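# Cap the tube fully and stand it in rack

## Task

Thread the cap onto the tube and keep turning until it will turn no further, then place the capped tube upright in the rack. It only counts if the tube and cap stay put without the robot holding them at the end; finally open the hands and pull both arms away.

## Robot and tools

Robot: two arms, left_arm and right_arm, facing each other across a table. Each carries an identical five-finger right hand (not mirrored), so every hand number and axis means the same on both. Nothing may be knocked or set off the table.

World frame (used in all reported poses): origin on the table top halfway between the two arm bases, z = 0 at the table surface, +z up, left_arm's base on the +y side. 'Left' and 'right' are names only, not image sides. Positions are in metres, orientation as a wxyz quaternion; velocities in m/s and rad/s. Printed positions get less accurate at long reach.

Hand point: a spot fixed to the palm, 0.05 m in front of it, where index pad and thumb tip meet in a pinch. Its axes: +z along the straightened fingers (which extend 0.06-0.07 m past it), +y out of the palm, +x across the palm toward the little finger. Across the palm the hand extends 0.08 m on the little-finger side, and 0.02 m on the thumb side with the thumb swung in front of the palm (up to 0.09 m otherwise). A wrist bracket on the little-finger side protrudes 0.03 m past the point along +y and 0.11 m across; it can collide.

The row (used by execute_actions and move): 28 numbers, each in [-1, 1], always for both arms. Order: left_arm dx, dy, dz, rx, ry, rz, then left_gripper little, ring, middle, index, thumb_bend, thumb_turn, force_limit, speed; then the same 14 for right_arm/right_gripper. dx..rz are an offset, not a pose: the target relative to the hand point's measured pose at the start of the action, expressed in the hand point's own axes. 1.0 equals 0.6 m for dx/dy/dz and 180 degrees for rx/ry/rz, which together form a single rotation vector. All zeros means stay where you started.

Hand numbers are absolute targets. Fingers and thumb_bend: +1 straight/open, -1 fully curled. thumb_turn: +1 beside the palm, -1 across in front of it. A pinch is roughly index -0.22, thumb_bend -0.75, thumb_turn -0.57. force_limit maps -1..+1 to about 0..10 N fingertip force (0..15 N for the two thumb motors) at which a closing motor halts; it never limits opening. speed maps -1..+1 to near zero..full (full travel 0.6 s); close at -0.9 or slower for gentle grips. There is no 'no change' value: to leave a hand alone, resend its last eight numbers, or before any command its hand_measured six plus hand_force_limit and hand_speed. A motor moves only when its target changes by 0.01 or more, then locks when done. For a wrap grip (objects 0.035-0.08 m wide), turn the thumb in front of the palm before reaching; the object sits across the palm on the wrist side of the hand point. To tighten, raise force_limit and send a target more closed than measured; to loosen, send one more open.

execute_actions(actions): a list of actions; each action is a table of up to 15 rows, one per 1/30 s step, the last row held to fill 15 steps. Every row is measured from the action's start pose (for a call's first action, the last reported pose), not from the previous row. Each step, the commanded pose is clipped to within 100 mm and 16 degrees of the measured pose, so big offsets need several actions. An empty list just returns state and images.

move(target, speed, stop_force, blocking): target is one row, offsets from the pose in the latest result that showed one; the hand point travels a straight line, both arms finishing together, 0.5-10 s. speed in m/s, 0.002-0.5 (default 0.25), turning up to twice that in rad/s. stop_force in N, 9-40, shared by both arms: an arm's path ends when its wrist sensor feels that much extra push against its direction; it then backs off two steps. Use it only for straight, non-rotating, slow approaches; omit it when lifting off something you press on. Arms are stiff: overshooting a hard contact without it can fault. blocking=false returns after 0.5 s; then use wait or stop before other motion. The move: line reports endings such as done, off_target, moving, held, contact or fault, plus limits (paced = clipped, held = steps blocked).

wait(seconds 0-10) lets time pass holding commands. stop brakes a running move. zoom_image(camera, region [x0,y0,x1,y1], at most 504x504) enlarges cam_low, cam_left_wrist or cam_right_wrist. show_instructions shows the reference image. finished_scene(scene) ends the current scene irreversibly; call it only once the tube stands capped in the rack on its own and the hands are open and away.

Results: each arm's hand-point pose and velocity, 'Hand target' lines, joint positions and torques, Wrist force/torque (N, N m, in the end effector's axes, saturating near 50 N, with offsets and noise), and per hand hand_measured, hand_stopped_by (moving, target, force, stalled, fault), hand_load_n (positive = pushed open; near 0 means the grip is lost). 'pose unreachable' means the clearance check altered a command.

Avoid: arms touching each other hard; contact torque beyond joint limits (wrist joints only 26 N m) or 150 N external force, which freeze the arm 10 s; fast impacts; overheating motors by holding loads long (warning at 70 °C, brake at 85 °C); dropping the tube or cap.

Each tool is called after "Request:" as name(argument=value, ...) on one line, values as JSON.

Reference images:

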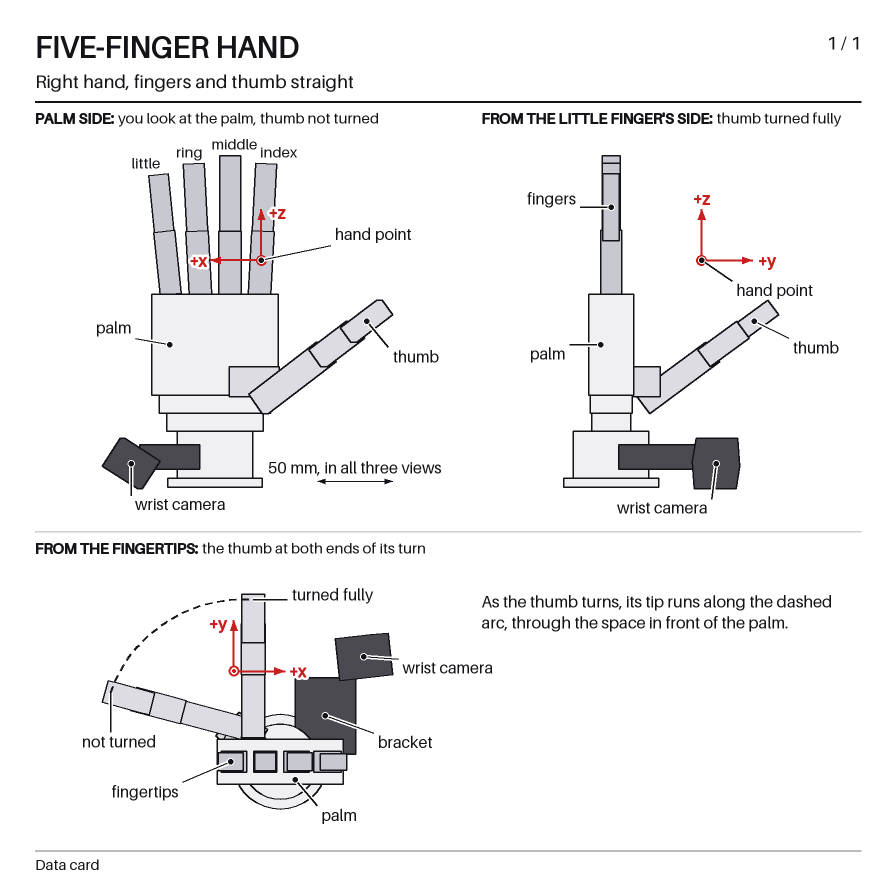

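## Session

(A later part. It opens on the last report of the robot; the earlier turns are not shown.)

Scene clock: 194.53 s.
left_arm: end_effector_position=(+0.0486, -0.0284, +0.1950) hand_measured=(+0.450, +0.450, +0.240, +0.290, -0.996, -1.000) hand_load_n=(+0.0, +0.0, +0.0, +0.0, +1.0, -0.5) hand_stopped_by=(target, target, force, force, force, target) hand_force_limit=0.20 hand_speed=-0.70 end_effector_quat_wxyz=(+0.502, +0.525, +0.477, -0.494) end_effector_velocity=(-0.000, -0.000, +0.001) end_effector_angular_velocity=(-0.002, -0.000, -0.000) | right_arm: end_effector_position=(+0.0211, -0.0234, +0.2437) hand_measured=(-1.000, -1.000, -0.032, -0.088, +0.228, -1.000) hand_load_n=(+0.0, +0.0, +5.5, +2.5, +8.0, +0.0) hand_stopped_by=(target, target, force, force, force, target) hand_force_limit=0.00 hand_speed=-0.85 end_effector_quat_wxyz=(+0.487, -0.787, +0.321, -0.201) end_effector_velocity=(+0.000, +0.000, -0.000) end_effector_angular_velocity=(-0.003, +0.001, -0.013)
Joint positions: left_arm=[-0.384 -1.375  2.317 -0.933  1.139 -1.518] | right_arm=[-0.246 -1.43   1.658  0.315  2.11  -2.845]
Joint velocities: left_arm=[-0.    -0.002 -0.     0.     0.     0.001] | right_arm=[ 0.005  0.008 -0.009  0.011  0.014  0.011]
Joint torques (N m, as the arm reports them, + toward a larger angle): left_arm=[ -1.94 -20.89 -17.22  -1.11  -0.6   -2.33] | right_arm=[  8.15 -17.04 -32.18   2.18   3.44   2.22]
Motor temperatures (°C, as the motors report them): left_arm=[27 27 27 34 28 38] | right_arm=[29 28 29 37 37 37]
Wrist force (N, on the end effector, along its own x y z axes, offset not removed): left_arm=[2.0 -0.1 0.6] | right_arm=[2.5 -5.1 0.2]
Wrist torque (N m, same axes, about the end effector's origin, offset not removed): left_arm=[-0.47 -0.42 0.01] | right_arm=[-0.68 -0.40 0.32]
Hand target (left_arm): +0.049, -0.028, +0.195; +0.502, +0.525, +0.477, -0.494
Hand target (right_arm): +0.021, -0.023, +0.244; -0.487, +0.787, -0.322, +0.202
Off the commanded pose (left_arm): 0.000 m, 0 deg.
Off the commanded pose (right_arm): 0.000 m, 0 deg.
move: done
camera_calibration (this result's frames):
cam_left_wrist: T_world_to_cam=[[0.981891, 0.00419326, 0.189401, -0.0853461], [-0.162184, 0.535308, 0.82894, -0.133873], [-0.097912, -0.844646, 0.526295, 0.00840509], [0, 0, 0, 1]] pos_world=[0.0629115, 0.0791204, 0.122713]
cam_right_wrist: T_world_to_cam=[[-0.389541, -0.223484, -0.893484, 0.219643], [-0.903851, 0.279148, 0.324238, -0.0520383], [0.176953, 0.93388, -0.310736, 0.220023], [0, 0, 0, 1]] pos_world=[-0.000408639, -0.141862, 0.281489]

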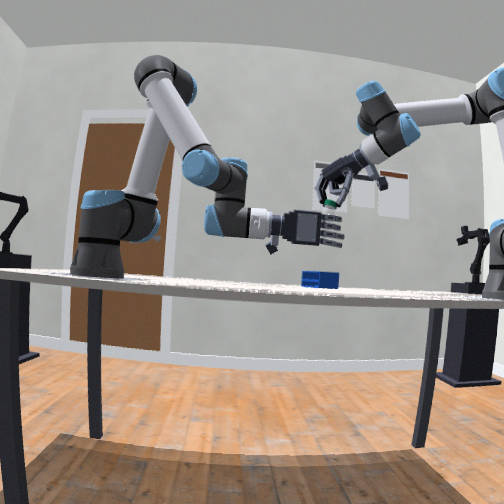

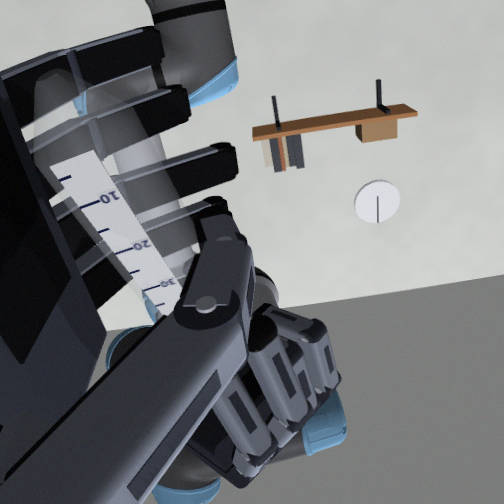

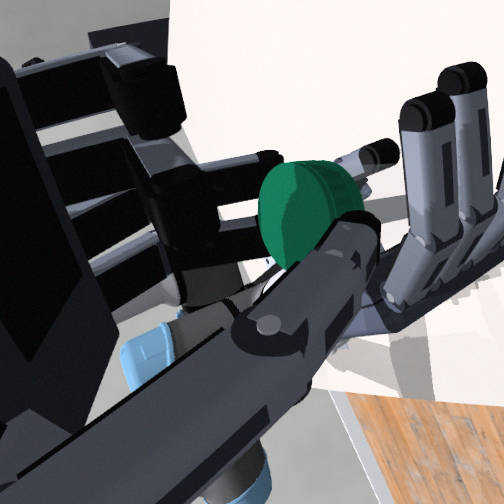

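Request:
move(target=[0,0,0,0,0,0,0.45,0.45,0.45,0.45,-0.6,-1,-0.8,1,-0.004,0,0,0,0.031,-0.059,-1,-1,-0.4,-0.4,0.1,-1,0,-0.85], speed=0.15)

Request:
execute_actions(actions=[[[0,0,0,0,0,0,0.45,0.45,0.32,0.32,-1,-1,-0.7,0,0,0,0,0,0,0,-1,-1,-0.4,-0.4,0.1,-1,0,-0.85]],[[0,0,0,0,0,0,0.45,0.45,-0.2,-0.2,-1,-1,0.2,-0.7,0,0,0,0,0,0,-1,-1,-0.4,-0.4,0.1,-1,0,-0.85]]])

Request:
zoom_image(camera="cam_low", region=[275,170,375,270])

Scene clock: 196.13 s.
left_arm: end_effector_position=(+0.0486, -0.0284, +0.1950) hand_measured=(+0.450, +0.450, +0.450, +0.450, -0.600, -1.000) hand_load_n=(+0.0, +0.0, +0.0, +0.0, +0.0, +0.0) hand_stopped_by=(target, target, target, target, target, target) hand_force_limit=-0.80 hand_speed=1.00 end_effector_quat_wxyz=(+0.502, +0.525, +0.477, -0.494) end_effector_velocity=(-0.000, +0.000, +0.001) end_effector_angular_velocity=(-0.002, +0.001, -0.000) | right_arm: end_effector_position=(+0.0194, -0.0217, +0.2437) hand_measured=(-1.000, -1.000, -0.032, -0.088, +0.228, -1.000) hand_load_n=(+0.0, +0.0, +5.5, +3.0, +8.0, +0.0) hand_stopped_by=(target, target, force, force, force, target) hand_force_limit=0.00 hand_speed=-0.85 end_effector_quat_wxyz=(+0.450, -0.802, +0.270, -0.283) end_effector_velocity=(-0.001, +0.000, -0.000) end_effector_angular_velocity=(-0.009, -0.007, +0.000)
Joint positions: left_arm=[-0.384 -1.375  2.317 -0.933  1.139 -1.518] | right_arm=[-0.171 -1.343  1.555  0.389  2.267 -2.963]
Joint velocities: left_arm=[-0.001 -0.002  0.    -0.    -0.    -0.   ] | right_arm=[ 0.004  0.006 -0.007  0.005  0.008 -0.005]
Joint torques (N m, as the arm reports them, + toward a larger angle): left_arm=[ -2.39 -21.62 -18.28  -2.65  -0.77  -2.35] | right_arm=[  8.79 -19.38 -31.18   2.07   3.33  -2.4 ]
Motor temperatures (°C, as the motors report them): left_arm=[27 27 27 34 28 38] | right_arm=[29 28 29 37 37 37]
Wrist force (N, on the end effector, along its own x y z axes, offset not removed): left_arm=[1.2 -1.8 1.3] | right_arm=[3.0 -1.8 1.4]
Wrist torque (N m, same axes, about the end effector's origin, offset not removed): left_arm=[-0.62 -0.35 -0.03] | right_arm=[0.00 -0.07 0.11]
Hand target (left_arm): +0.049, -0.028, +0.195; +0.502, +0.525, +0.477, -0.494
Hand target (right_arm): +0.019, -0.022, +0.244; -0.450, +0.802, -0.270, +0.283
Off the commanded pose (left_arm): 0.000 m, 0 deg.
Off the commanded pose (right_arm): 0.000 m, 0 deg.
move: done
camera_calibration (this result's frames):
cam_left_wrist: T_world_to_cam=[[0.981891, 0.00419328, 0.189401, -0.0853461], [-0.162184, 0.535308, 0.82894, -0.133873], [-0.0979118, -0.844646, 0.526295, 0.00840513], [0, 0, 0, 1]] pos_world=[0.0629116, 0.0791204, 0.122713]
cam_right_wrist: T_world_to_cam=[[-0.257554, -0.353308, -0.899355, 0.215362], [-0.937238, 0.317762, 0.143571, -0.00854155], [0.235056, 0.879887, -0.412974, 0.24138], [0, 0, 0, 1]] pos_world=[-0.00927595, -0.133584, 0.294597]

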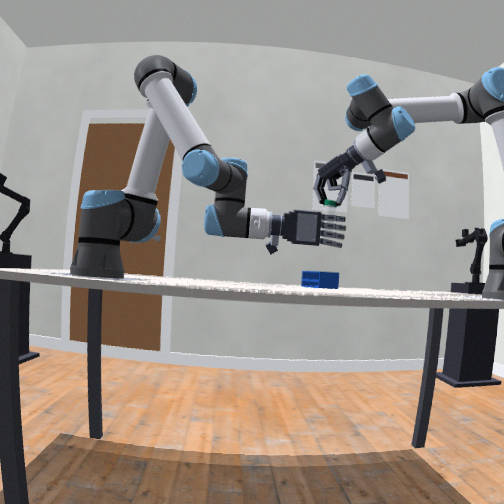

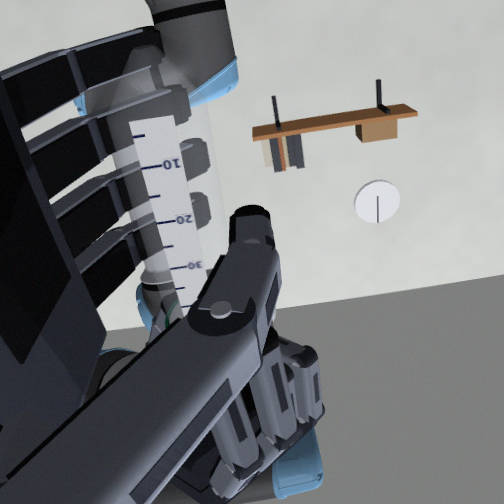

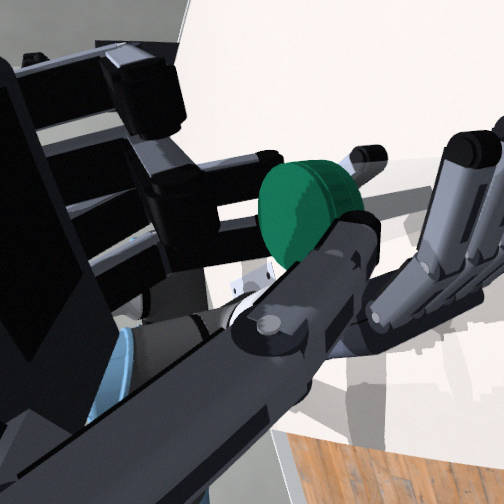

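Scene clock: 197.13 s.
left_arm: end_effector_position=(+0.0486, -0.0284, +0.1950) hand_measured=(+0.450, +0.450, +0.192, +0.274, -0.904, -1.000) hand_load_n=(+0.0, +0.0, +8.5, +2.0, +12.0, +2.0) hand_stopped_by=(target, target, force, force, force, target) hand_force_limit=0.20 hand_speed=-0.70 end_effector_quat_wxyz=(+0.502, +0.525, +0.477, -0.494) end_effector_velocity=(+0.000, -0.000, +0.000) end_effector_angular_velocity=(-0.000, +0.001, +0.000) | right_arm: end_effector_position=(+0.0194, -0.0217, +0.2437) hand_measured=(-1.000, -1.000, -0.032, -0.088, +0.228, -1.000) hand_load_n=(+0.0, +0.0, +5.5, +4.0, +7.0, +1.0) hand_stopped_by=(target, target, force, force, force, target) hand_force_limit=0.00 hand_speed=-0.85 end_effector_quat_wxyz=(+0.450, -0.802, +0.270, -0.283) end_effector_velocity=(-0.000, +0.000, +0.000) end_effector_angular_velocity=(+0.001, +0.000, +0.000)
Joint positions: left_arm=[-0.384 -1.375  2.317 -0.933  1.139 -1.518] | right_arm=[-0.171 -1.343  1.555  0.389  2.267 -2.963]
Joint velocities: left_arm=[ 0.    -0.    -0.     0.     0.    -0.001] | right_arm=[ 0.    -0.001  0.    -0.    -0.     0.   ]
Joint torques (N m, as the arm reports them, + toward a larger angle): left_arm=[ -3.13 -20.58 -18.21  -2.55  -0.58  -2.18] | right_arm=[ -3.98 -33.33 -12.64   2.61  -1.63   1.77]
Motor temperatures (°C, as the motors report them): left_arm=[27 27 27 34 28 38] | right_arm=[29 28 29 37 37 37]
Wrist force (N, on the end effector, along its own x y z axes, offset not removed): left_arm=[4.4 -4.5 4.3] | right_arm=[1.3 -3.0 5.0]
Wrist torque (N m, same axes, about the end effector's origin, offset not removed): left_arm=[-0.54 -0.39 0.09] | right_arm=[0.06 0.16 -0.04]
Hand target (left_arm): +0.049, -0.028, +0.195; +0.502, +0.525, +0.477, -0.494
Hand target (right_arm): +0.019, -0.022, +0.244; -0.450, +0.802, -0.270, +0.283
Off the commanded pose (left_arm): 0.000 m, 0 deg.
Off the commanded pose (right_arm): 0.000 m, 0 deg.
camera_calibration (this result's frames):
cam_left_wrist: T_world_to_cam=[[0.981891, 0.00419319, 0.189401, -0.085346], [-0.162183, 0.535308, 0.82894, -0.133873], [-0.0979119, -0.844646, 0.526295, 0.00840507], [0, 0, 0, 1]] pos_world=[0.0629115, 0.0791203, 0.122713]
cam_right_wrist: T_world_to_cam=[[-0.257547, -0.353303, -0.899359, 0.215348], [-0.93724, 0.317757, 0.143568, -0.0085478], [0.235054, 0.879891, -0.412967, 0.241334], [0, 0, 0, 1]] pos_world=[-0.00927569, -0.133548, 0.294566]

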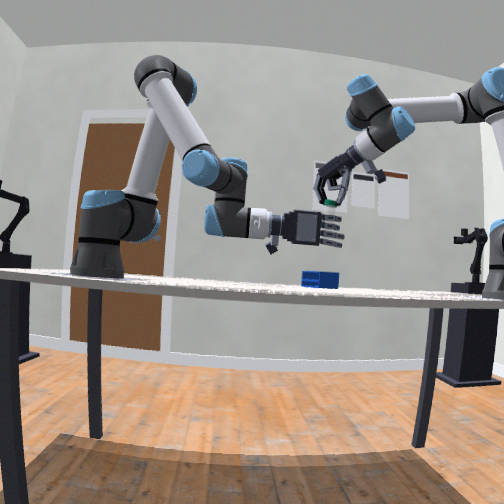

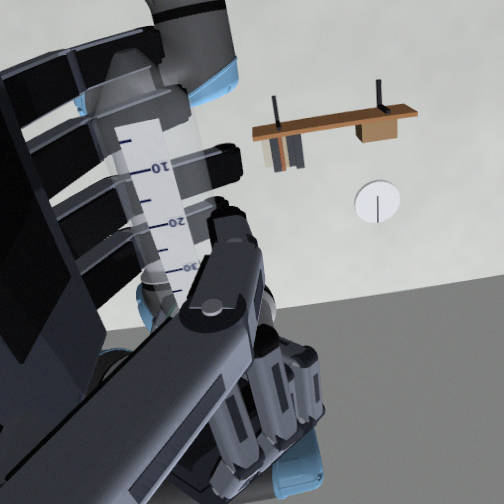

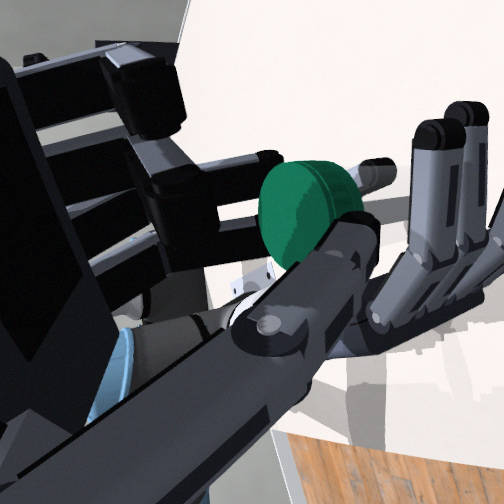

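Region (275, 170, 375, 270) of cam_low's 504x504 image, scaled by 5.040, with more detail than that image has.

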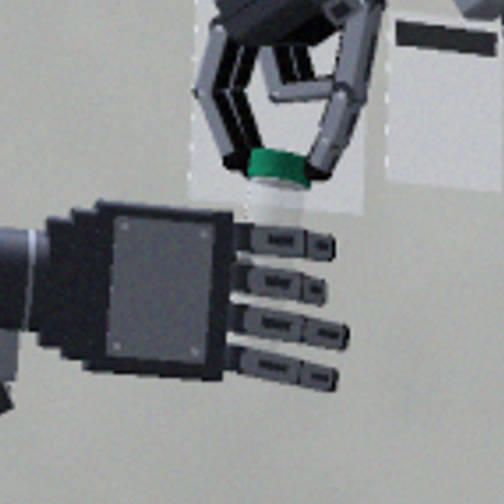

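Request:
execute_actions(actions=[[[0,0,0,0,0,0,0.45,0.45,-0.2,-0.25,-1,-1,0.2,-0.7,0,0,0,0,0,0,-1,-1,0.14,0.14,0.45,-1,0,0]],[[0,0,0.004,0,-0.02,0,0.45,0.45,-0.2,-0.25,-1,-1,0.2,-0.7,0.004,0,0,0,-0.031,0.059,-1,-1,0.14,0.14,0.45,-1,0,0]]])

Request:
move(target=[0,0,0,0,0,0,0.45,0.45,-0.2,-0.25,-1,-1,0.2,-0.7,0,0.008,-0.0153,-0.003,-0.225,-0.112,-1,-1,0.14,0.14,0.45,-1,0,0], speed=0.5)

Request:
execute_actions(actions=[[[0,0,0,0,0,0,0.45,0.45,-0.2,-0.25,-1,-1,0.2,-0.7,0,0,0,0,0,0,-1,-1,0.04,0.03,0.26,-1,-0.8,-0.3]],[[0,0,0,0,0,0,0.45,0.45,-0.2,-0.25,-1,-1,0.2,-0.7,0,0,0,0,0,0,-1,-1,-0.3,-0.3,0.1,-1,-0.8,-0.75]],[[0,0,0,0,0,0,0.45,0.45,-0.2,-0.25,-1,-1,0.2,-0.7,0,0,0,0,0,0,-1,-1,-0.4,-0.4,0.1,-1,0,-0.85]]])

Request:
zoom_image(camera="cam_low", region=[275,170,375,270])

Request:
move(target=[0,0,0,0,0,0,0.45,0.45,-0.2,-0.25,-1,-1,0.2,-0.7,0.0117,-0.005,0.0115,0.003,0.222,0.115,-1,-1,-0.4,-0.4,0.1,-1,0,-0.85], speed=0.25)

Request:
zoom_image(camera="cam_low", region=[275,170,375,270])

Scene clock: 198.73 s.
left_arm: end_effector_position=(+0.0485, -0.0306, +0.1950) hand_measured=(+0.450, +0.450, +0.192, +0.210, -0.902, -1.000) hand_load_n=(+0.0, +0.0, +3.0, +7.5, +15.0, -3.5) hand_stopped_by=(target, target, force, force, force, target) hand_force_limit=0.20 hand_speed=-0.70 end_effector_quat_wxyz=(+0.517, +0.510, +0.462, -0.510) end_effector_velocity=(+0.000, -0.001, +0.001) end_effector_angular_velocity=(-0.017, +0.002, -0.001) | right_arm: end_effector_position=(+0.0210, -0.0234, +0.2443) hand_measured=(-1.000, -1.000, +0.140, +0.140, +0.450, -1.000) hand_load_n=(+0.0, +0.0, +0.0, +0.0, +0.0, +0.0) hand_stopped_by=(target, target, target, target, target, target) hand_force_limit=0.00 hand_speed=0.00 end_effector_quat_wxyz=(+0.486, -0.787, +0.321, -0.203) end_effector_velocity=(+0.000, +0.000, -0.001) end_effector_angular_velocity=(+0.038, +0.036, +0.013)
Joint positions: left_arm=[-0.376 -1.338  2.333 -1.054  1.152 -1.491] | right_arm=[-0.244 -1.428  1.654  0.32   2.115 -2.846]
Joint velocities: left_arm=[ 0.003  0.01   0.003 -0.031  0.004  0.006] | right_arm=[-0.024 -0.025  0.033 -0.03  -0.053  0.02 ]
Joint torques (N m, as the arm reports them, + toward a larger angle): left_arm=[ 12.07 -12.44  -3.35  -3.68   1.47   3.07] | right_arm=[ -9.65 -34.05  -8.93  -1.64  -2.13   2.41]
Motor temperatures (°C, as the motors report them): left_arm=[27 27 27 34 28 38] | right_arm=[29 28 29 37 37 37]
Wrist force (N, on the end effector, along its own x y z axes, offset not removed): left_arm=[1.1 -2.7 2.8] | right_arm=[-0.3 -3.8 -3.1]
Wrist torque (N m, same axes, about the end effector's origin, offset not removed): left_arm=[-0.80 -0.42 -0.10] | right_arm=[-0.23 0.39 -0.01]
Hand target (left_arm): +0.049, -0.031, +0.195; +0.517, +0.509, +0.461, -0.510
Hand target (right_arm): +0.021, -0.023, +0.244; -0.487, +0.787, -0.321, +0.201
Off the commanded pose (left_arm): 0.000 m, 0 deg.
Off the commanded pose (right_arm): 0.000 m, 0 deg.
camera_calibration (this result's frames):
cam_left_wrist: T_world_to_cam=[[0.982348, 0.0122262, 0.186664, -0.0845114], [-0.158369, 0.585443, 0.795095, -0.124694], [-0.09956, -0.810621, 0.577045, -0.00229511], [0, 0, 0, 1]] pos_world=[0.0630435, 0.072174, 0.116243]
cam_right_wrist: T_world_to_cam=[[-0.387278, -0.22585, -0.893872, 0.220129], [-0.904405, 0.281375, 0.320748, -0.0514135], [0.179072, 0.932641, -0.31323, 0.220778], [0, 0, 0, 1]] pos_world=[-0.000782785, -0.141724, 0.282413]

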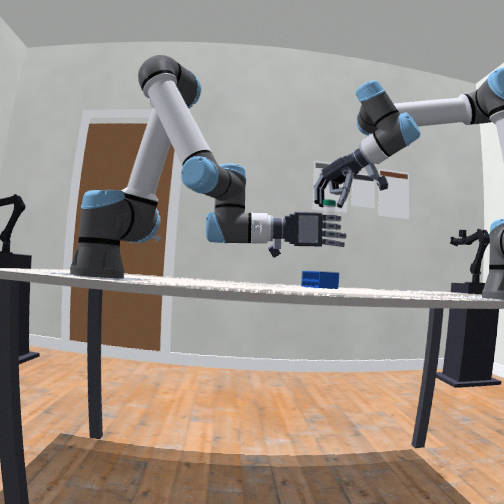

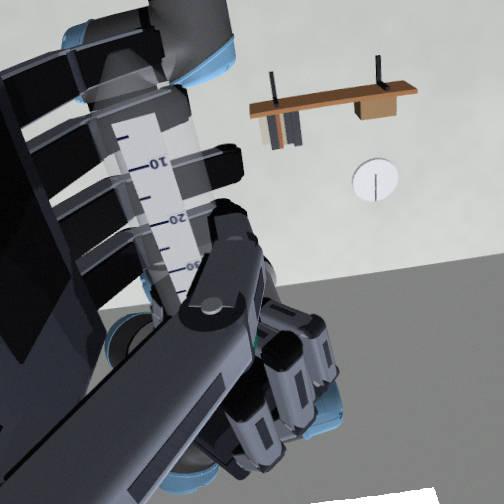

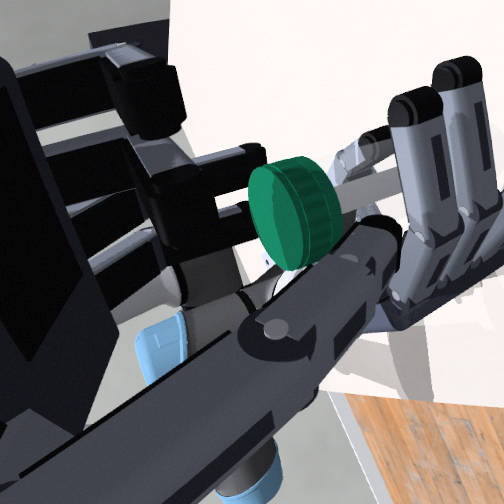

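Scene clock: 200.27 s.
left_arm: end_effector_position=(+0.0485, -0.0306, +0.1950) hand_measured=(+0.450, +0.450, +0.192, +0.210, -0.902, -1.000) hand_load_n=(+0.0, +0.0, +3.0, +7.5, +15.0, -3.5) hand_stopped_by=(target, target, force, force, force, target) hand_force_limit=0.20 hand_speed=-0.70 end_effector_quat_wxyz=(+0.517, +0.510, +0.462, -0.510) end_effector_velocity=(-0.000, -0.000, -0.000) end_effector_angular_velocity=(+0.000, +0.000, +0.000) | right_arm: end_effector_position=(+0.0139, -0.0308, +0.2442) hand_measured=(-1.000, -1.000, +0.140, +0.140, +0.450, -1.000) hand_load_n=(+0.0, +0.0, +0.0, +0.0, +0.0, +0.0) hand_stopped_by=(target, target, target, target, target, target) hand_force_limit=0.00 hand_speed=0.00 end_effector_quat_wxyz=(-0.521, +0.853, +0.005, -0.001) end_effector_velocity=(+0.000, +0.000, -0.000) end_effector_angular_velocity=(-0.002, +0.002, +0.009)
Joint positions: left_arm=[-0.376 -1.338  2.333 -1.054  1.152 -1.491] | right_arm=[-0.645 -1.523  1.754  0.319  1.065 -3.435]
Joint velocities: left_arm=[-0.     0.001 -0.    -0.    -0.    -0.   ] | right_arm=[-0.004  0.005 -0.005  0.006 -0.011 -0.008]
Joint torques (N m, as the arm reports them, + toward a larger angle): left_arm=[ -9.33 -33.6  -25.41   0.34  -1.8   -2.51] | right_arm=[ -8.46 -11.45 -31.32   1.95  -2.95  -2.33]
Motor temperatures (°C, as the motors report them): left_arm=[27 27 27 34 28 38] | right_arm=[29 28 29 37 37 37]
Wrist force (N, on the end effector, along its own x y z axes, offset not removed): left_arm=[1.6 -2.0 1.7] | right_arm=[3.2 -2.8 0.2]
Wrist torque (N m, same axes, about the end effector's origin, offset not removed): left_arm=[-0.63 -0.44 -0.06] | right_arm=[-0.30 -0.20 0.24]
Hand target (left_arm): +0.049, -0.031, +0.195; +0.517, +0.510, +0.462, -0.510
Hand target (right_arm): +0.014, -0.031, +0.244; -0.521, +0.854, +0.006, -0.001
Off the commanded pose (left_arm): 0.000 m, 0 deg.
Off the commanded pose (right_arm): 0.000 m, 0 deg.
move: done
camera_calibration (this result's frames):
cam_left_wrist: T_world_to_cam=[[0.982348, 0.0122301, 0.186664, -0.0845137], [-0.158371, 0.585443, 0.795095, -0.124693], [-0.0995568, -0.810621, 0.577045, -0.002295], [0, 0, 0, 1]] pos_world=[0.0630455, 0.0721741, 0.116243]
cam_right_wrist: T_world_to_cam=[[-0.116486, -0.446186, -0.887327, 0.203406], [-0.835803, -0.438588, 0.330263, -0.0811414], [-0.53653, 0.780102, -0.321834, 0.236248], [0, 0, 0, 1]] pos_world=[0.0826298, -0.129128, 0.283318]

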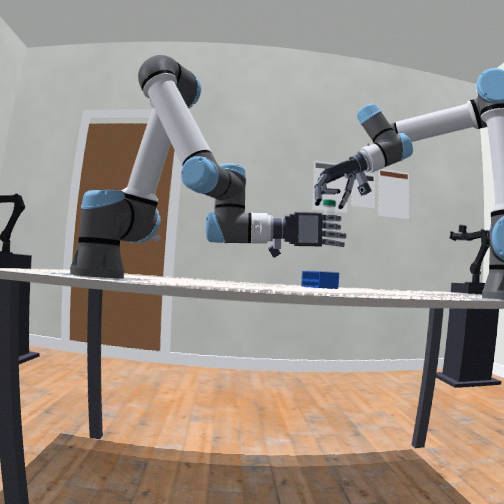

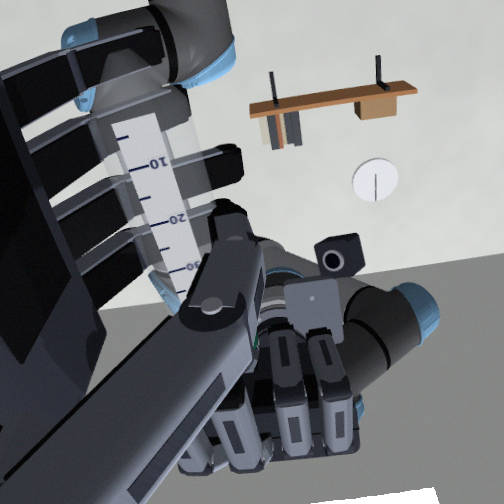

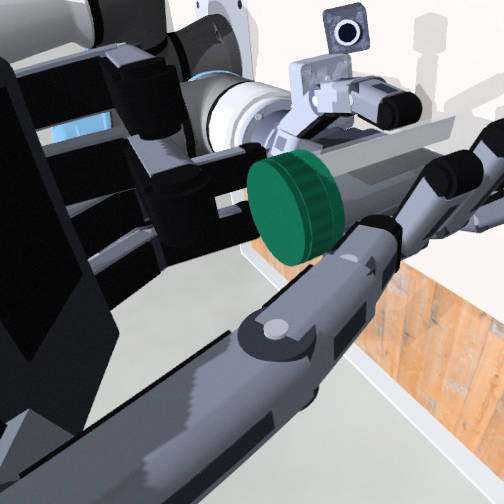

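Scene clock: 201.77 s.
left_arm: end_effector_position=(+0.0485, -0.0306, +0.1950) hand_measured=(+0.450, +0.450, +0.190, +0.210, -0.906, -1.000) hand_load_n=(+0.0, +0.0, +0.5, +3.5, +4.5, +0.5) hand_stopped_by=(target, target, force, force, force, target) hand_force_limit=0.20 hand_speed=-0.70 end_effector_quat_wxyz=(+0.517, +0.510, +0.462, -0.510) end_effector_velocity=(-0.000, -0.000, -0.001) end_effector_angular_velocity=(+0.001, -0.000, -0.000) | right_arm: end_effector_position=(+0.0139, -0.0308, +0.2442) hand_measured=(-1.000, -1.000, -0.002, -0.124, +0.170, -1.000) hand_load_n=(+0.0, +0.0, +6.5, +5.0, +7.5, -0.5) hand_stopped_by=(target, target, force, force, force, target) hand_force_limit=0.00 hand_speed=-0.85 end_effector_quat_wxyz=(-0.521, +0.853, +0.005, -0.001) end_effector_velocity=(+0.000, -0.000, +0.000) end_effector_angular_velocity=(+0.001, -0.000, -0.001)
Joint positions: left_arm=[-0.376 -1.338  2.333 -1.054  1.152 -1.491] | right_arm=[-0.645 -1.523  1.754  0.319  1.065 -3.435]
Joint velocities: left_arm=[-0.     0.002 -0.    -0.     0.    -0.   ] | right_arm=[ 0.    -0.001  0.    -0.     0.001  0.001]
Joint torques (N m, as the arm reports them, + toward a larger angle): left_arm=[ -9.89 -32.83 -23.77  -0.3   -1.44  -2.43] | right_arm=[  6.07 -25.83 -15.56   0.81   2.18   2.12]
Motor temperatures (°C, as the motors report them): left_arm=[27 27 27 34 28 38] | right_arm=[29 28 29 37 37 37]
Wrist force (N, on the end effector, along its own x y z axes, offset not removed): left_arm=[4.0 -1.4 5.7] | right_arm=[2.4 -5.4 0.9]
Wrist torque (N m, same axes, about the end effector's origin, offset not removed): left_arm=[-0.62 -0.38 0.05] | right_arm=[0.19 -0.09 -0.10]
Hand target (left_arm): +0.049, -0.031, +0.195; +0.517, +0.510, +0.462, -0.510
Hand target (right_arm): +0.014, -0.031, +0.244; -0.521, +0.853, +0.005, -0.001
Off the commanded pose (left_arm): 0.000 m, 0 deg.
Off the commanded pose (right_arm): 0.000 m, 0 deg.
camera_calibration (this result's frames):
cam_left_wrist: T_world_to_cam=[[0.982349, 0.012242, 0.186657, -0.0845134], [-0.158373, 0.58544, 0.795097, -0.124695], [-0.099543, -0.810624, 0.577045, -0.00229741], [0, 0, 0, 1]] pos_world=[0.0630447, 0.0721734, 0.116245]
cam_right_wrist: T_world_to_cam=[[-0.116487, -0.446178, -0.887331, 0.203417], [-0.835811, -0.438579, 0.330255, -0.0810848], [-0.536517, 0.780111, -0.321831, 0.236231], [0, 0, 0, 1]] pos_world=[0.0826658, -0.129088, 0.283303]

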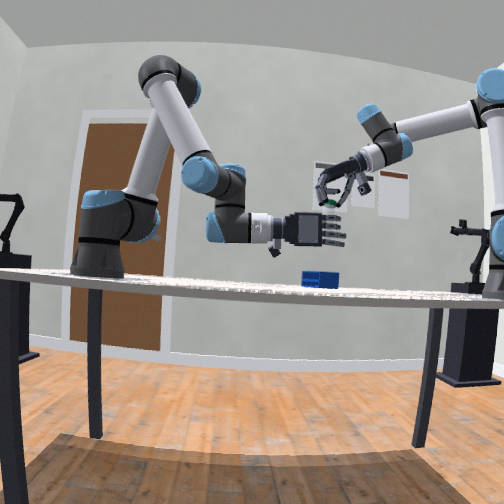

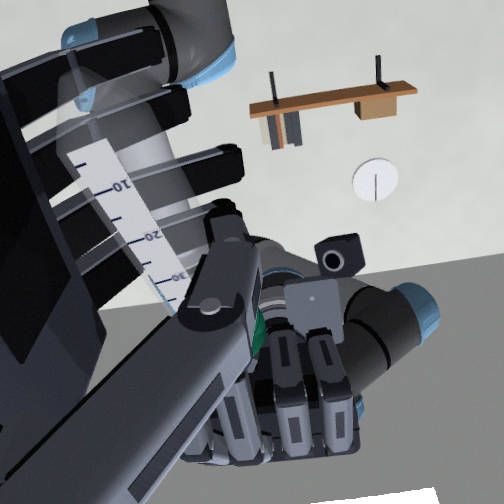

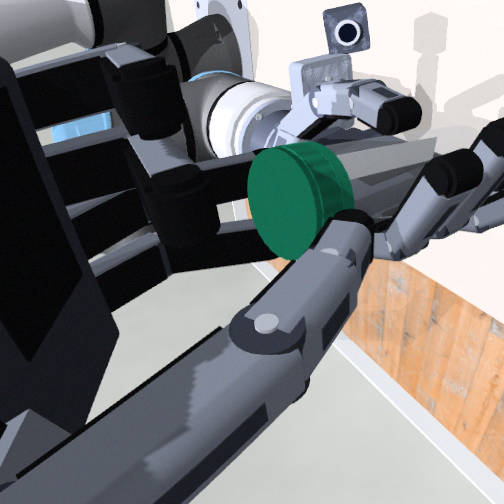

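Region (275, 170, 375, 270) of cam_low's 504x504 image, scaled by 5.040, with more detail than that image has.

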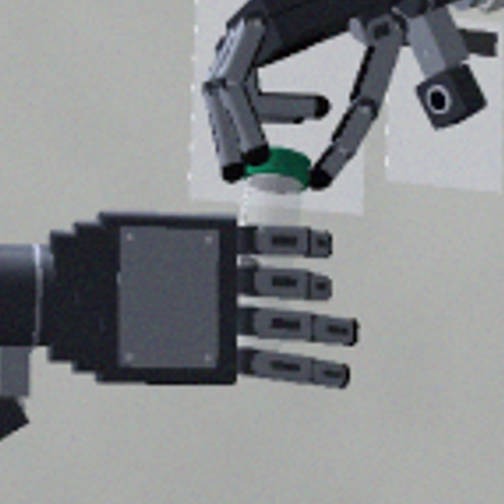

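Scene clock: 203.90 s.
left_arm: end_effector_position=(+0.0485, -0.0306, +0.1950) hand_measured=(+0.450, +0.450, +0.190, +0.210, -0.908, -1.000) hand_load_n=(+0.0, +0.0, +0.0, +0.5, +4.0, -1.0) hand_stopped_by=(target, target, force, force, force, target) hand_force_limit=0.20 hand_speed=-0.70 end_effector_quat_wxyz=(+0.517, +0.510, +0.462, -0.510) end_effector_velocity=(+0.000, +0.000, -0.001) end_effector_angular_velocity=(+0.001, +0.001, -0.000) | right_arm: end_effector_position=(+0.0207, -0.0232, +0.2437) hand_measured=(-1.000, -1.000, -0.002, -0.124, +0.170, -1.000) hand_load_n=(+0.0, +0.0, +6.0, +0.5, +6.0, -1.5) hand_stopped_by=(target, target, force, force, force, target) hand_force_limit=0.00 hand_speed=-0.85 end_effector_quat_wxyz=(+0.487, -0.788, +0.322, -0.197) end_effector_velocity=(+0.000, +0.000, -0.001) end_effector_angular_velocity=(-0.003, +0.001, -0.013)
Joint positions: left_arm=[-0.376 -1.338  2.333 -1.054  1.152 -1.491] | right_arm=[-0.25  -1.431  1.659  0.318  2.099 -2.841]
Joint velocities: left_arm=[-0.     0.001  0.    -0.     0.    -0.001] | right_arm=[ 0.005  0.008 -0.009  0.01   0.015  0.012]
Joint torques (N m, as the arm reports them, + toward a larger angle): left_arm=[ -5.85 -32.19 -16.74  -0.53  -0.82  -2.32] | right_arm=[  7.43 -15.82 -30.72   2.17   3.81   2.2 ]
Motor temperatures (°C, as the motors report them): left_arm=[27 27 27 34 28 38] | right_arm=[29 28 29 37 37 37]
Wrist force (N, on the end effector, along its own x y z axes, offset not removed): left_arm=[3.1 0.1 2.7] | right_arm=[-1.5 -0.9 -5.2]
Wrist torque (N m, same axes, about the end effector's origin, offset not removed): left_arm=[-0.68 -0.43 -0.03] | right_arm=[0.20 -0.02 0.14]
Hand target (left_arm): +0.049, -0.031, +0.195; +0.517, +0.510, +0.462, -0.510
Hand target (right_arm): +0.021, -0.023, +0.244; -0.487, +0.788, -0.323, +0.197
Off the commanded pose (left_arm): 0.000 m, 0 deg.
Off the commanded pose (right_arm): 0.000 m, 0 deg.
move: done
camera_calibration (this result's frames):
cam_left_wrist: T_world_to_cam=[[0.982351, 0.0122558, 0.186645, -0.0845096], [-0.15837, 0.585448, 0.795091, -0.124696], [-0.0995263, -0.810617, 0.577056, -0.00230715], [0, 0, 0, 1]] pos_world=[0.0630403, 0.0721688, 0.11625]
cam_right_wrist: T_world_to_cam=[[-0.396237, -0.222887, -0.890684, 0.218987], [-0.90199, 0.275693, 0.332276, -0.0545264], [0.171495, 0.935048, -0.310282, 0.219948], [0, 0, 0, 1]] pos_world=[-0.000131471, -0.14182, 0.281412]

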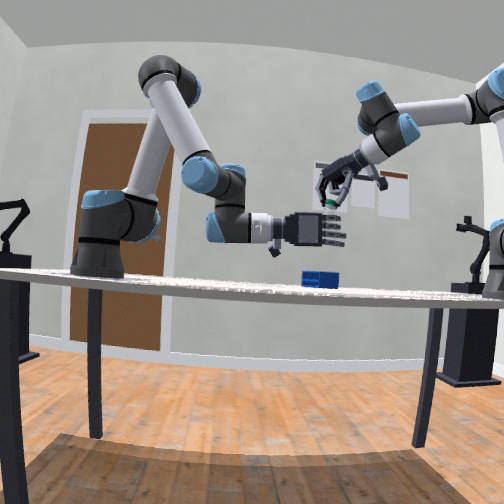

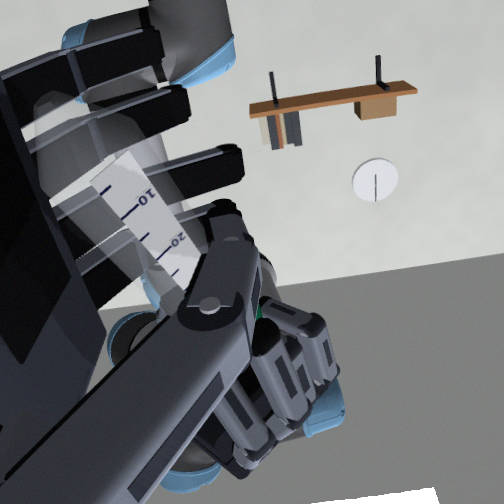

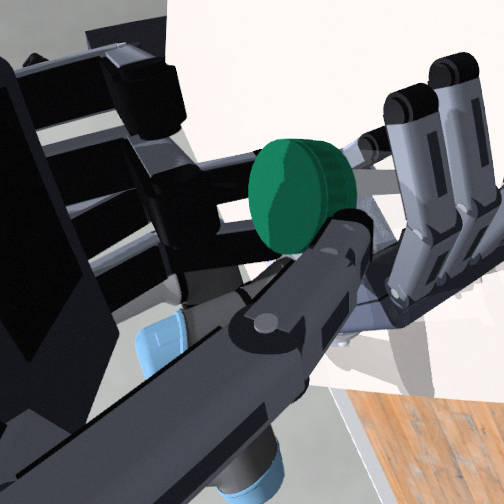

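Region (275, 170, 375, 270) of cam_low's 504x504 image, scaled by 5.040, with more detail than that image has.

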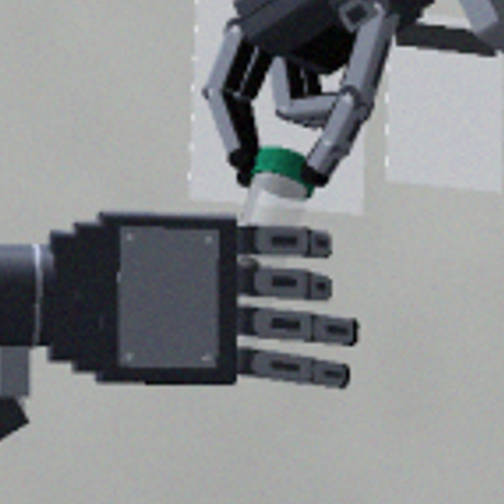

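Request:
move(target=[0,0,-0.004,0,0.02,0,0.45,0.45,0.45,0.45,-0.6,-1,-0.8,1,-0.015,0,0,0,0.044,-0.084,-1,-1,-0.4,-0.4,0.1,-1,0,-0.85], speed=0.12)

Request:
execute_actions(actions=[[[0,0,0,0,0,0,0.45,0.45,0.32,0.32,-1,-1,-0.7,0,0,0,0,0,0,0,-1,-1,-0.4,-0.4,0.1,-1,0,-0.85]],[[0,0,0,0,0,0,0.45,0.45,-0.2,-0.2,-1,-1,0.2,-0.7,0,0,0,0,0,0,-1,-1,-0.4,-0.4,0.1,-1,0,-0.85]]])

Request:
zoom_image(camera="cam_low", region=[275,170,375,270])

Scene clock: 205.77 s.
left_arm: end_effector_position=(+0.0486, -0.0283, +0.1949) hand_measured=(+0.450, +0.450, +0.450, +0.450, -0.600, -1.000) hand_load_n=(+0.0, +0.0, +0.0, +0.0, +0.0, +0.0) hand_stopped_by=(target, target, target, target, target, target) hand_force_limit=-0.80 hand_speed=1.00 end_effector_quat_wxyz=(+0.502, +0.526, +0.478, -0.494) end_effector_velocity=(-0.000, +0.000, -0.001) end_effector_angular_velocity=(+0.004, -0.000, -0.001) | right_arm: end_effector_position=(+0.0142, -0.0169, +0.2437) hand_measured=(-1.000, -1.000, -0.002, -0.124, +0.170, -1.000) hand_load_n=(+0.0, +0.0, +6.5, +1.0, +6.0, +0.0) hand_stopped_by=(target, target, force, force, force, target) hand_force_limit=0.00 hand_speed=-0.85 end_effector_quat_wxyz=(+0.434, -0.808, +0.249, -0.312) end_effector_velocity=(-0.000, +0.000, -0.000) end_effector_angular_velocity=(-0.009, -0.009, -0.002)
Joint positions: left_arm=[-0.385 -1.376  2.316 -0.931  1.139 -1.519] | right_arm=[-0.136 -1.294  1.498  0.427  2.328 -3.002]
Joint velocities: left_arm=[-0.001 -0.001 -0.001  0.006 -0.    -0.001] | right_arm=[ 0.005  0.008 -0.008  0.006  0.012 -0.005]
Joint torques (N m, as the arm reports them, + toward a larger angle): left_arm=[-10.31 -33.02 -25.2    0.74  -1.75  -2.57] | right_arm=[  8.44 -22.62 -32.3    2.36   3.34  -2.41]
Motor temperatures (°C, as the motors report them): left_arm=[27 27 27 34 28 38] | right_arm=[29 28 29 37 37 37]
Wrist force (N, on the end effector, along its own x y z axes, offset not removed): left_arm=[1.4 -1.3 1.6] | right_arm=[-2.8 1.7 0.4]
Wrist torque (N m, same axes, about the end effector's origin, offset not removed): left_arm=[-0.55 -0.47 -0.02] | right_arm=[0.32 0.73 0.20]
Hand target (left_arm): +0.049, -0.028, +0.195; +0.502, +0.526, +0.478, -0.493
Hand target (right_arm): +0.014, -0.017, +0.244; -0.433, +0.808, -0.249, +0.313
Off the commanded pose (left_arm): 0.000 m, 0 deg.
Off the commanded pose (right_arm): 0.000 m, 0 deg.
move: done
camera_calibration (this result's frames):
cam_left_wrist: T_world_to_cam=[[0.981877, 0.00405495, 0.189474, -0.0853536], [-0.16231, 0.534126, 0.829678, -0.133957], [-0.0978388, -0.845395, 0.525104, 0.00875722], [0, 0, 0, 1]] pos_world=[0.062921, 0.0792993, 0.122715]
cam_right_wrist: T_world_to_cam=[[-0.208013, -0.407251, -0.889313, 0.211671], [-0.943675, 0.322736, 0.0729347, 0.00253408], [0.25731, 0.854393, -0.451446, 0.247011], [0, 0, 0, 1]] pos_world=[-0.017137, -0.125659, 0.299569]

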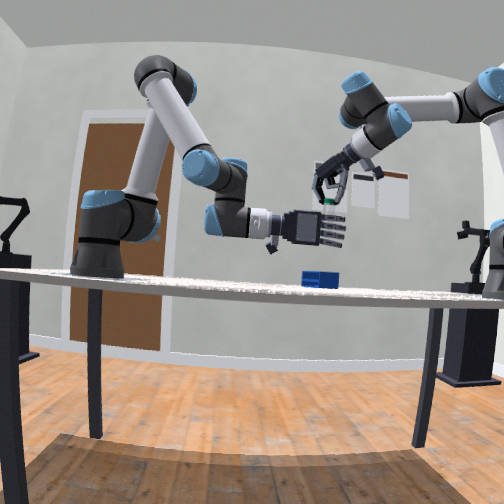

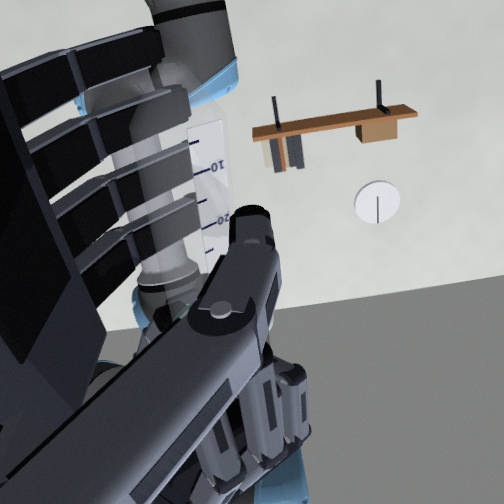

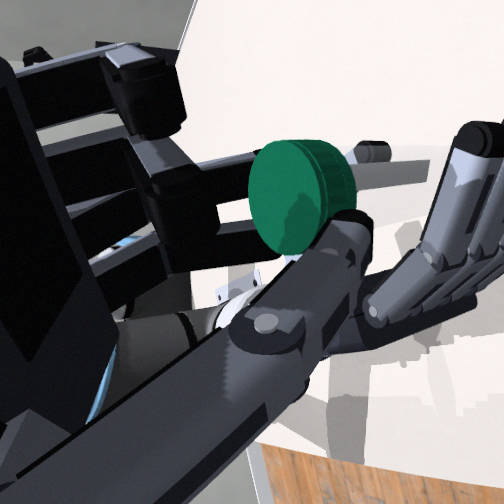

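Scene clock: 206.77 s.
left_arm: end_effector_position=(+0.0486, -0.0283, +0.1949) hand_measured=(+0.450, +0.450, +0.224, +0.274, -0.988, -1.000) hand_load_n=(+0.0, +0.0, +8.0, +2.0, +14.5, +2.0) hand_stopped_by=(target, target, force, force, force, target) hand_force_limit=0.20 hand_speed=-0.70 end_effector_quat_wxyz=(+0.502, +0.525, +0.478, -0.494) end_effector_velocity=(-0.001, -0.000, +0.001) end_effector_angular_velocity=(-0.001, +0.000, -0.001) | right_arm: end_effector_position=(+0.0142, -0.0169, +0.2437) hand_measured=(-1.000, -1.000, -0.002, -0.124, +0.170, -1.000) hand_load_n=(+0.0, +0.0, +6.0, +0.5, +4.0, +0.0) hand_stopped_by=(target, target, force, force, force, target) hand_force_limit=0.00 hand_speed=-0.85 end_effector_quat_wxyz=(+0.434, -0.808, +0.249, -0.312) end_effector_velocity=(-0.000, -0.001, -0.000) end_effector_angular_velocity=(-0.001, +0.000, -0.000)
Joint positions: left_arm=[-0.385 -1.376  2.316 -0.931  1.139 -1.519] | right_arm=[-0.136 -1.294  1.498  0.427  2.328 -3.002]
Joint velocities: left_arm=[-0.001 -0.001 -0.    -0.    -0.     0.   ] | right_arm=[ 0.001 -0.    -0.     0.003  0.001  0.001]
Joint torques (N m, as the arm reports them, + toward a larger angle): left_arm=[ -7.43 -24.42 -21.61  -3.49  -0.42  -1.33] | right_arm=[ -2.33 -34.79 -11.92   3.79  -1.6    1.94]
Motor temperatures (°C, as the motors report them): left_arm=[27 27 27 34 28 38] | right_arm=[29 28 29 37 37 37]
Wrist force (N, on the end effector, along its own x y z axes, offset not removed): left_arm=[6.3 -3.4 3.7] | right_arm=[5.3 -6.2 1.8]
Wrist torque (N m, same axes, about the end effector's origin, offset not removed): left_arm=[-0.47 -0.33 0.12] | right_arm=[0.18 -0.42 0.40]
Hand target (left_arm): +0.049, -0.028, +0.195; +0.502, +0.525, +0.478, -0.494
Hand target (right_arm): +0.014, -0.017, +0.244; -0.434, +0.808, -0.249, +0.312
Off the commanded pose (left_arm): 0.000 m, 0 deg.
Off the commanded pose (right_arm): 0.000 m, 0 deg.
camera_calibration (this result's frames):
cam_left_wrist: T_world_to_cam=[[0.981896, 0.00409816, 0.189375, -0.0853363], [-0.162241, 0.534193, 0.829648, -0.133987], [-0.097763, -0.845353, 0.525187, 0.00870624], [0, 0, 0, 1]] pos_world=[0.0629043, 0.0792843, 0.12275]
cam_right_wrist: T_world_to_cam=[[-0.208009, -0.407229, -0.889324, 0.21167], [-0.943673, 0.32274, 0.0729349, 0.00253074], [0.25732, 0.854402, -0.451424, 0.246974], [0, 0, 0, 1]] pos_world=[-0.0171338, -0.125633, 0.299548]

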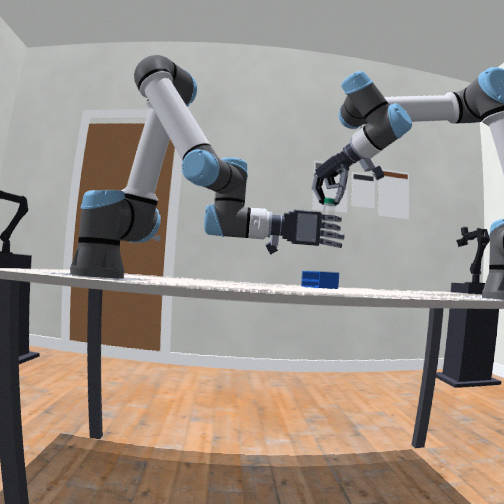

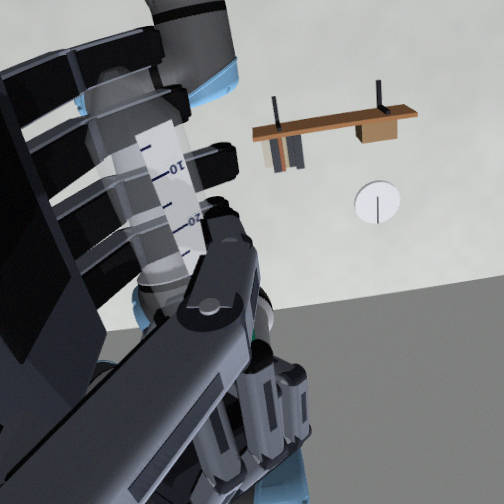

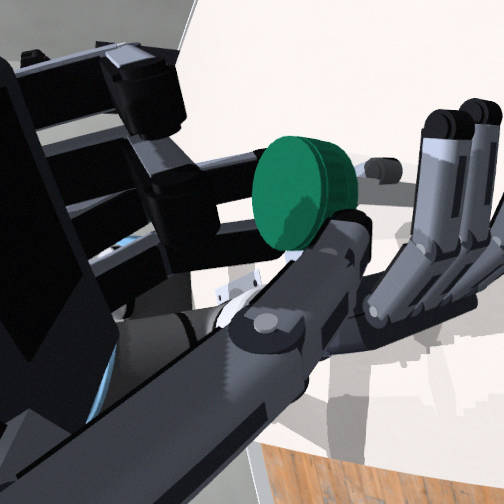

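Region (275, 170, 375, 270) of cam_low's 504x504 image, scaled by 5.040, with more detail than that image has.

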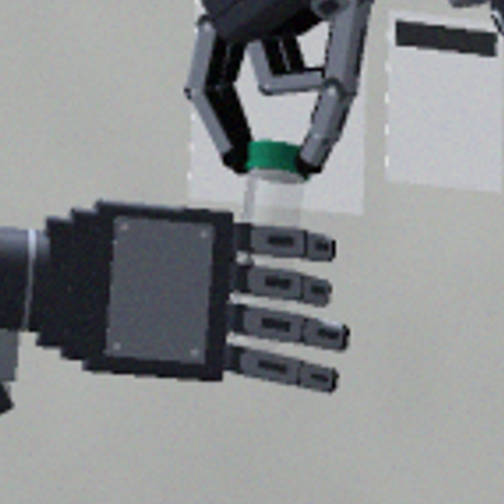

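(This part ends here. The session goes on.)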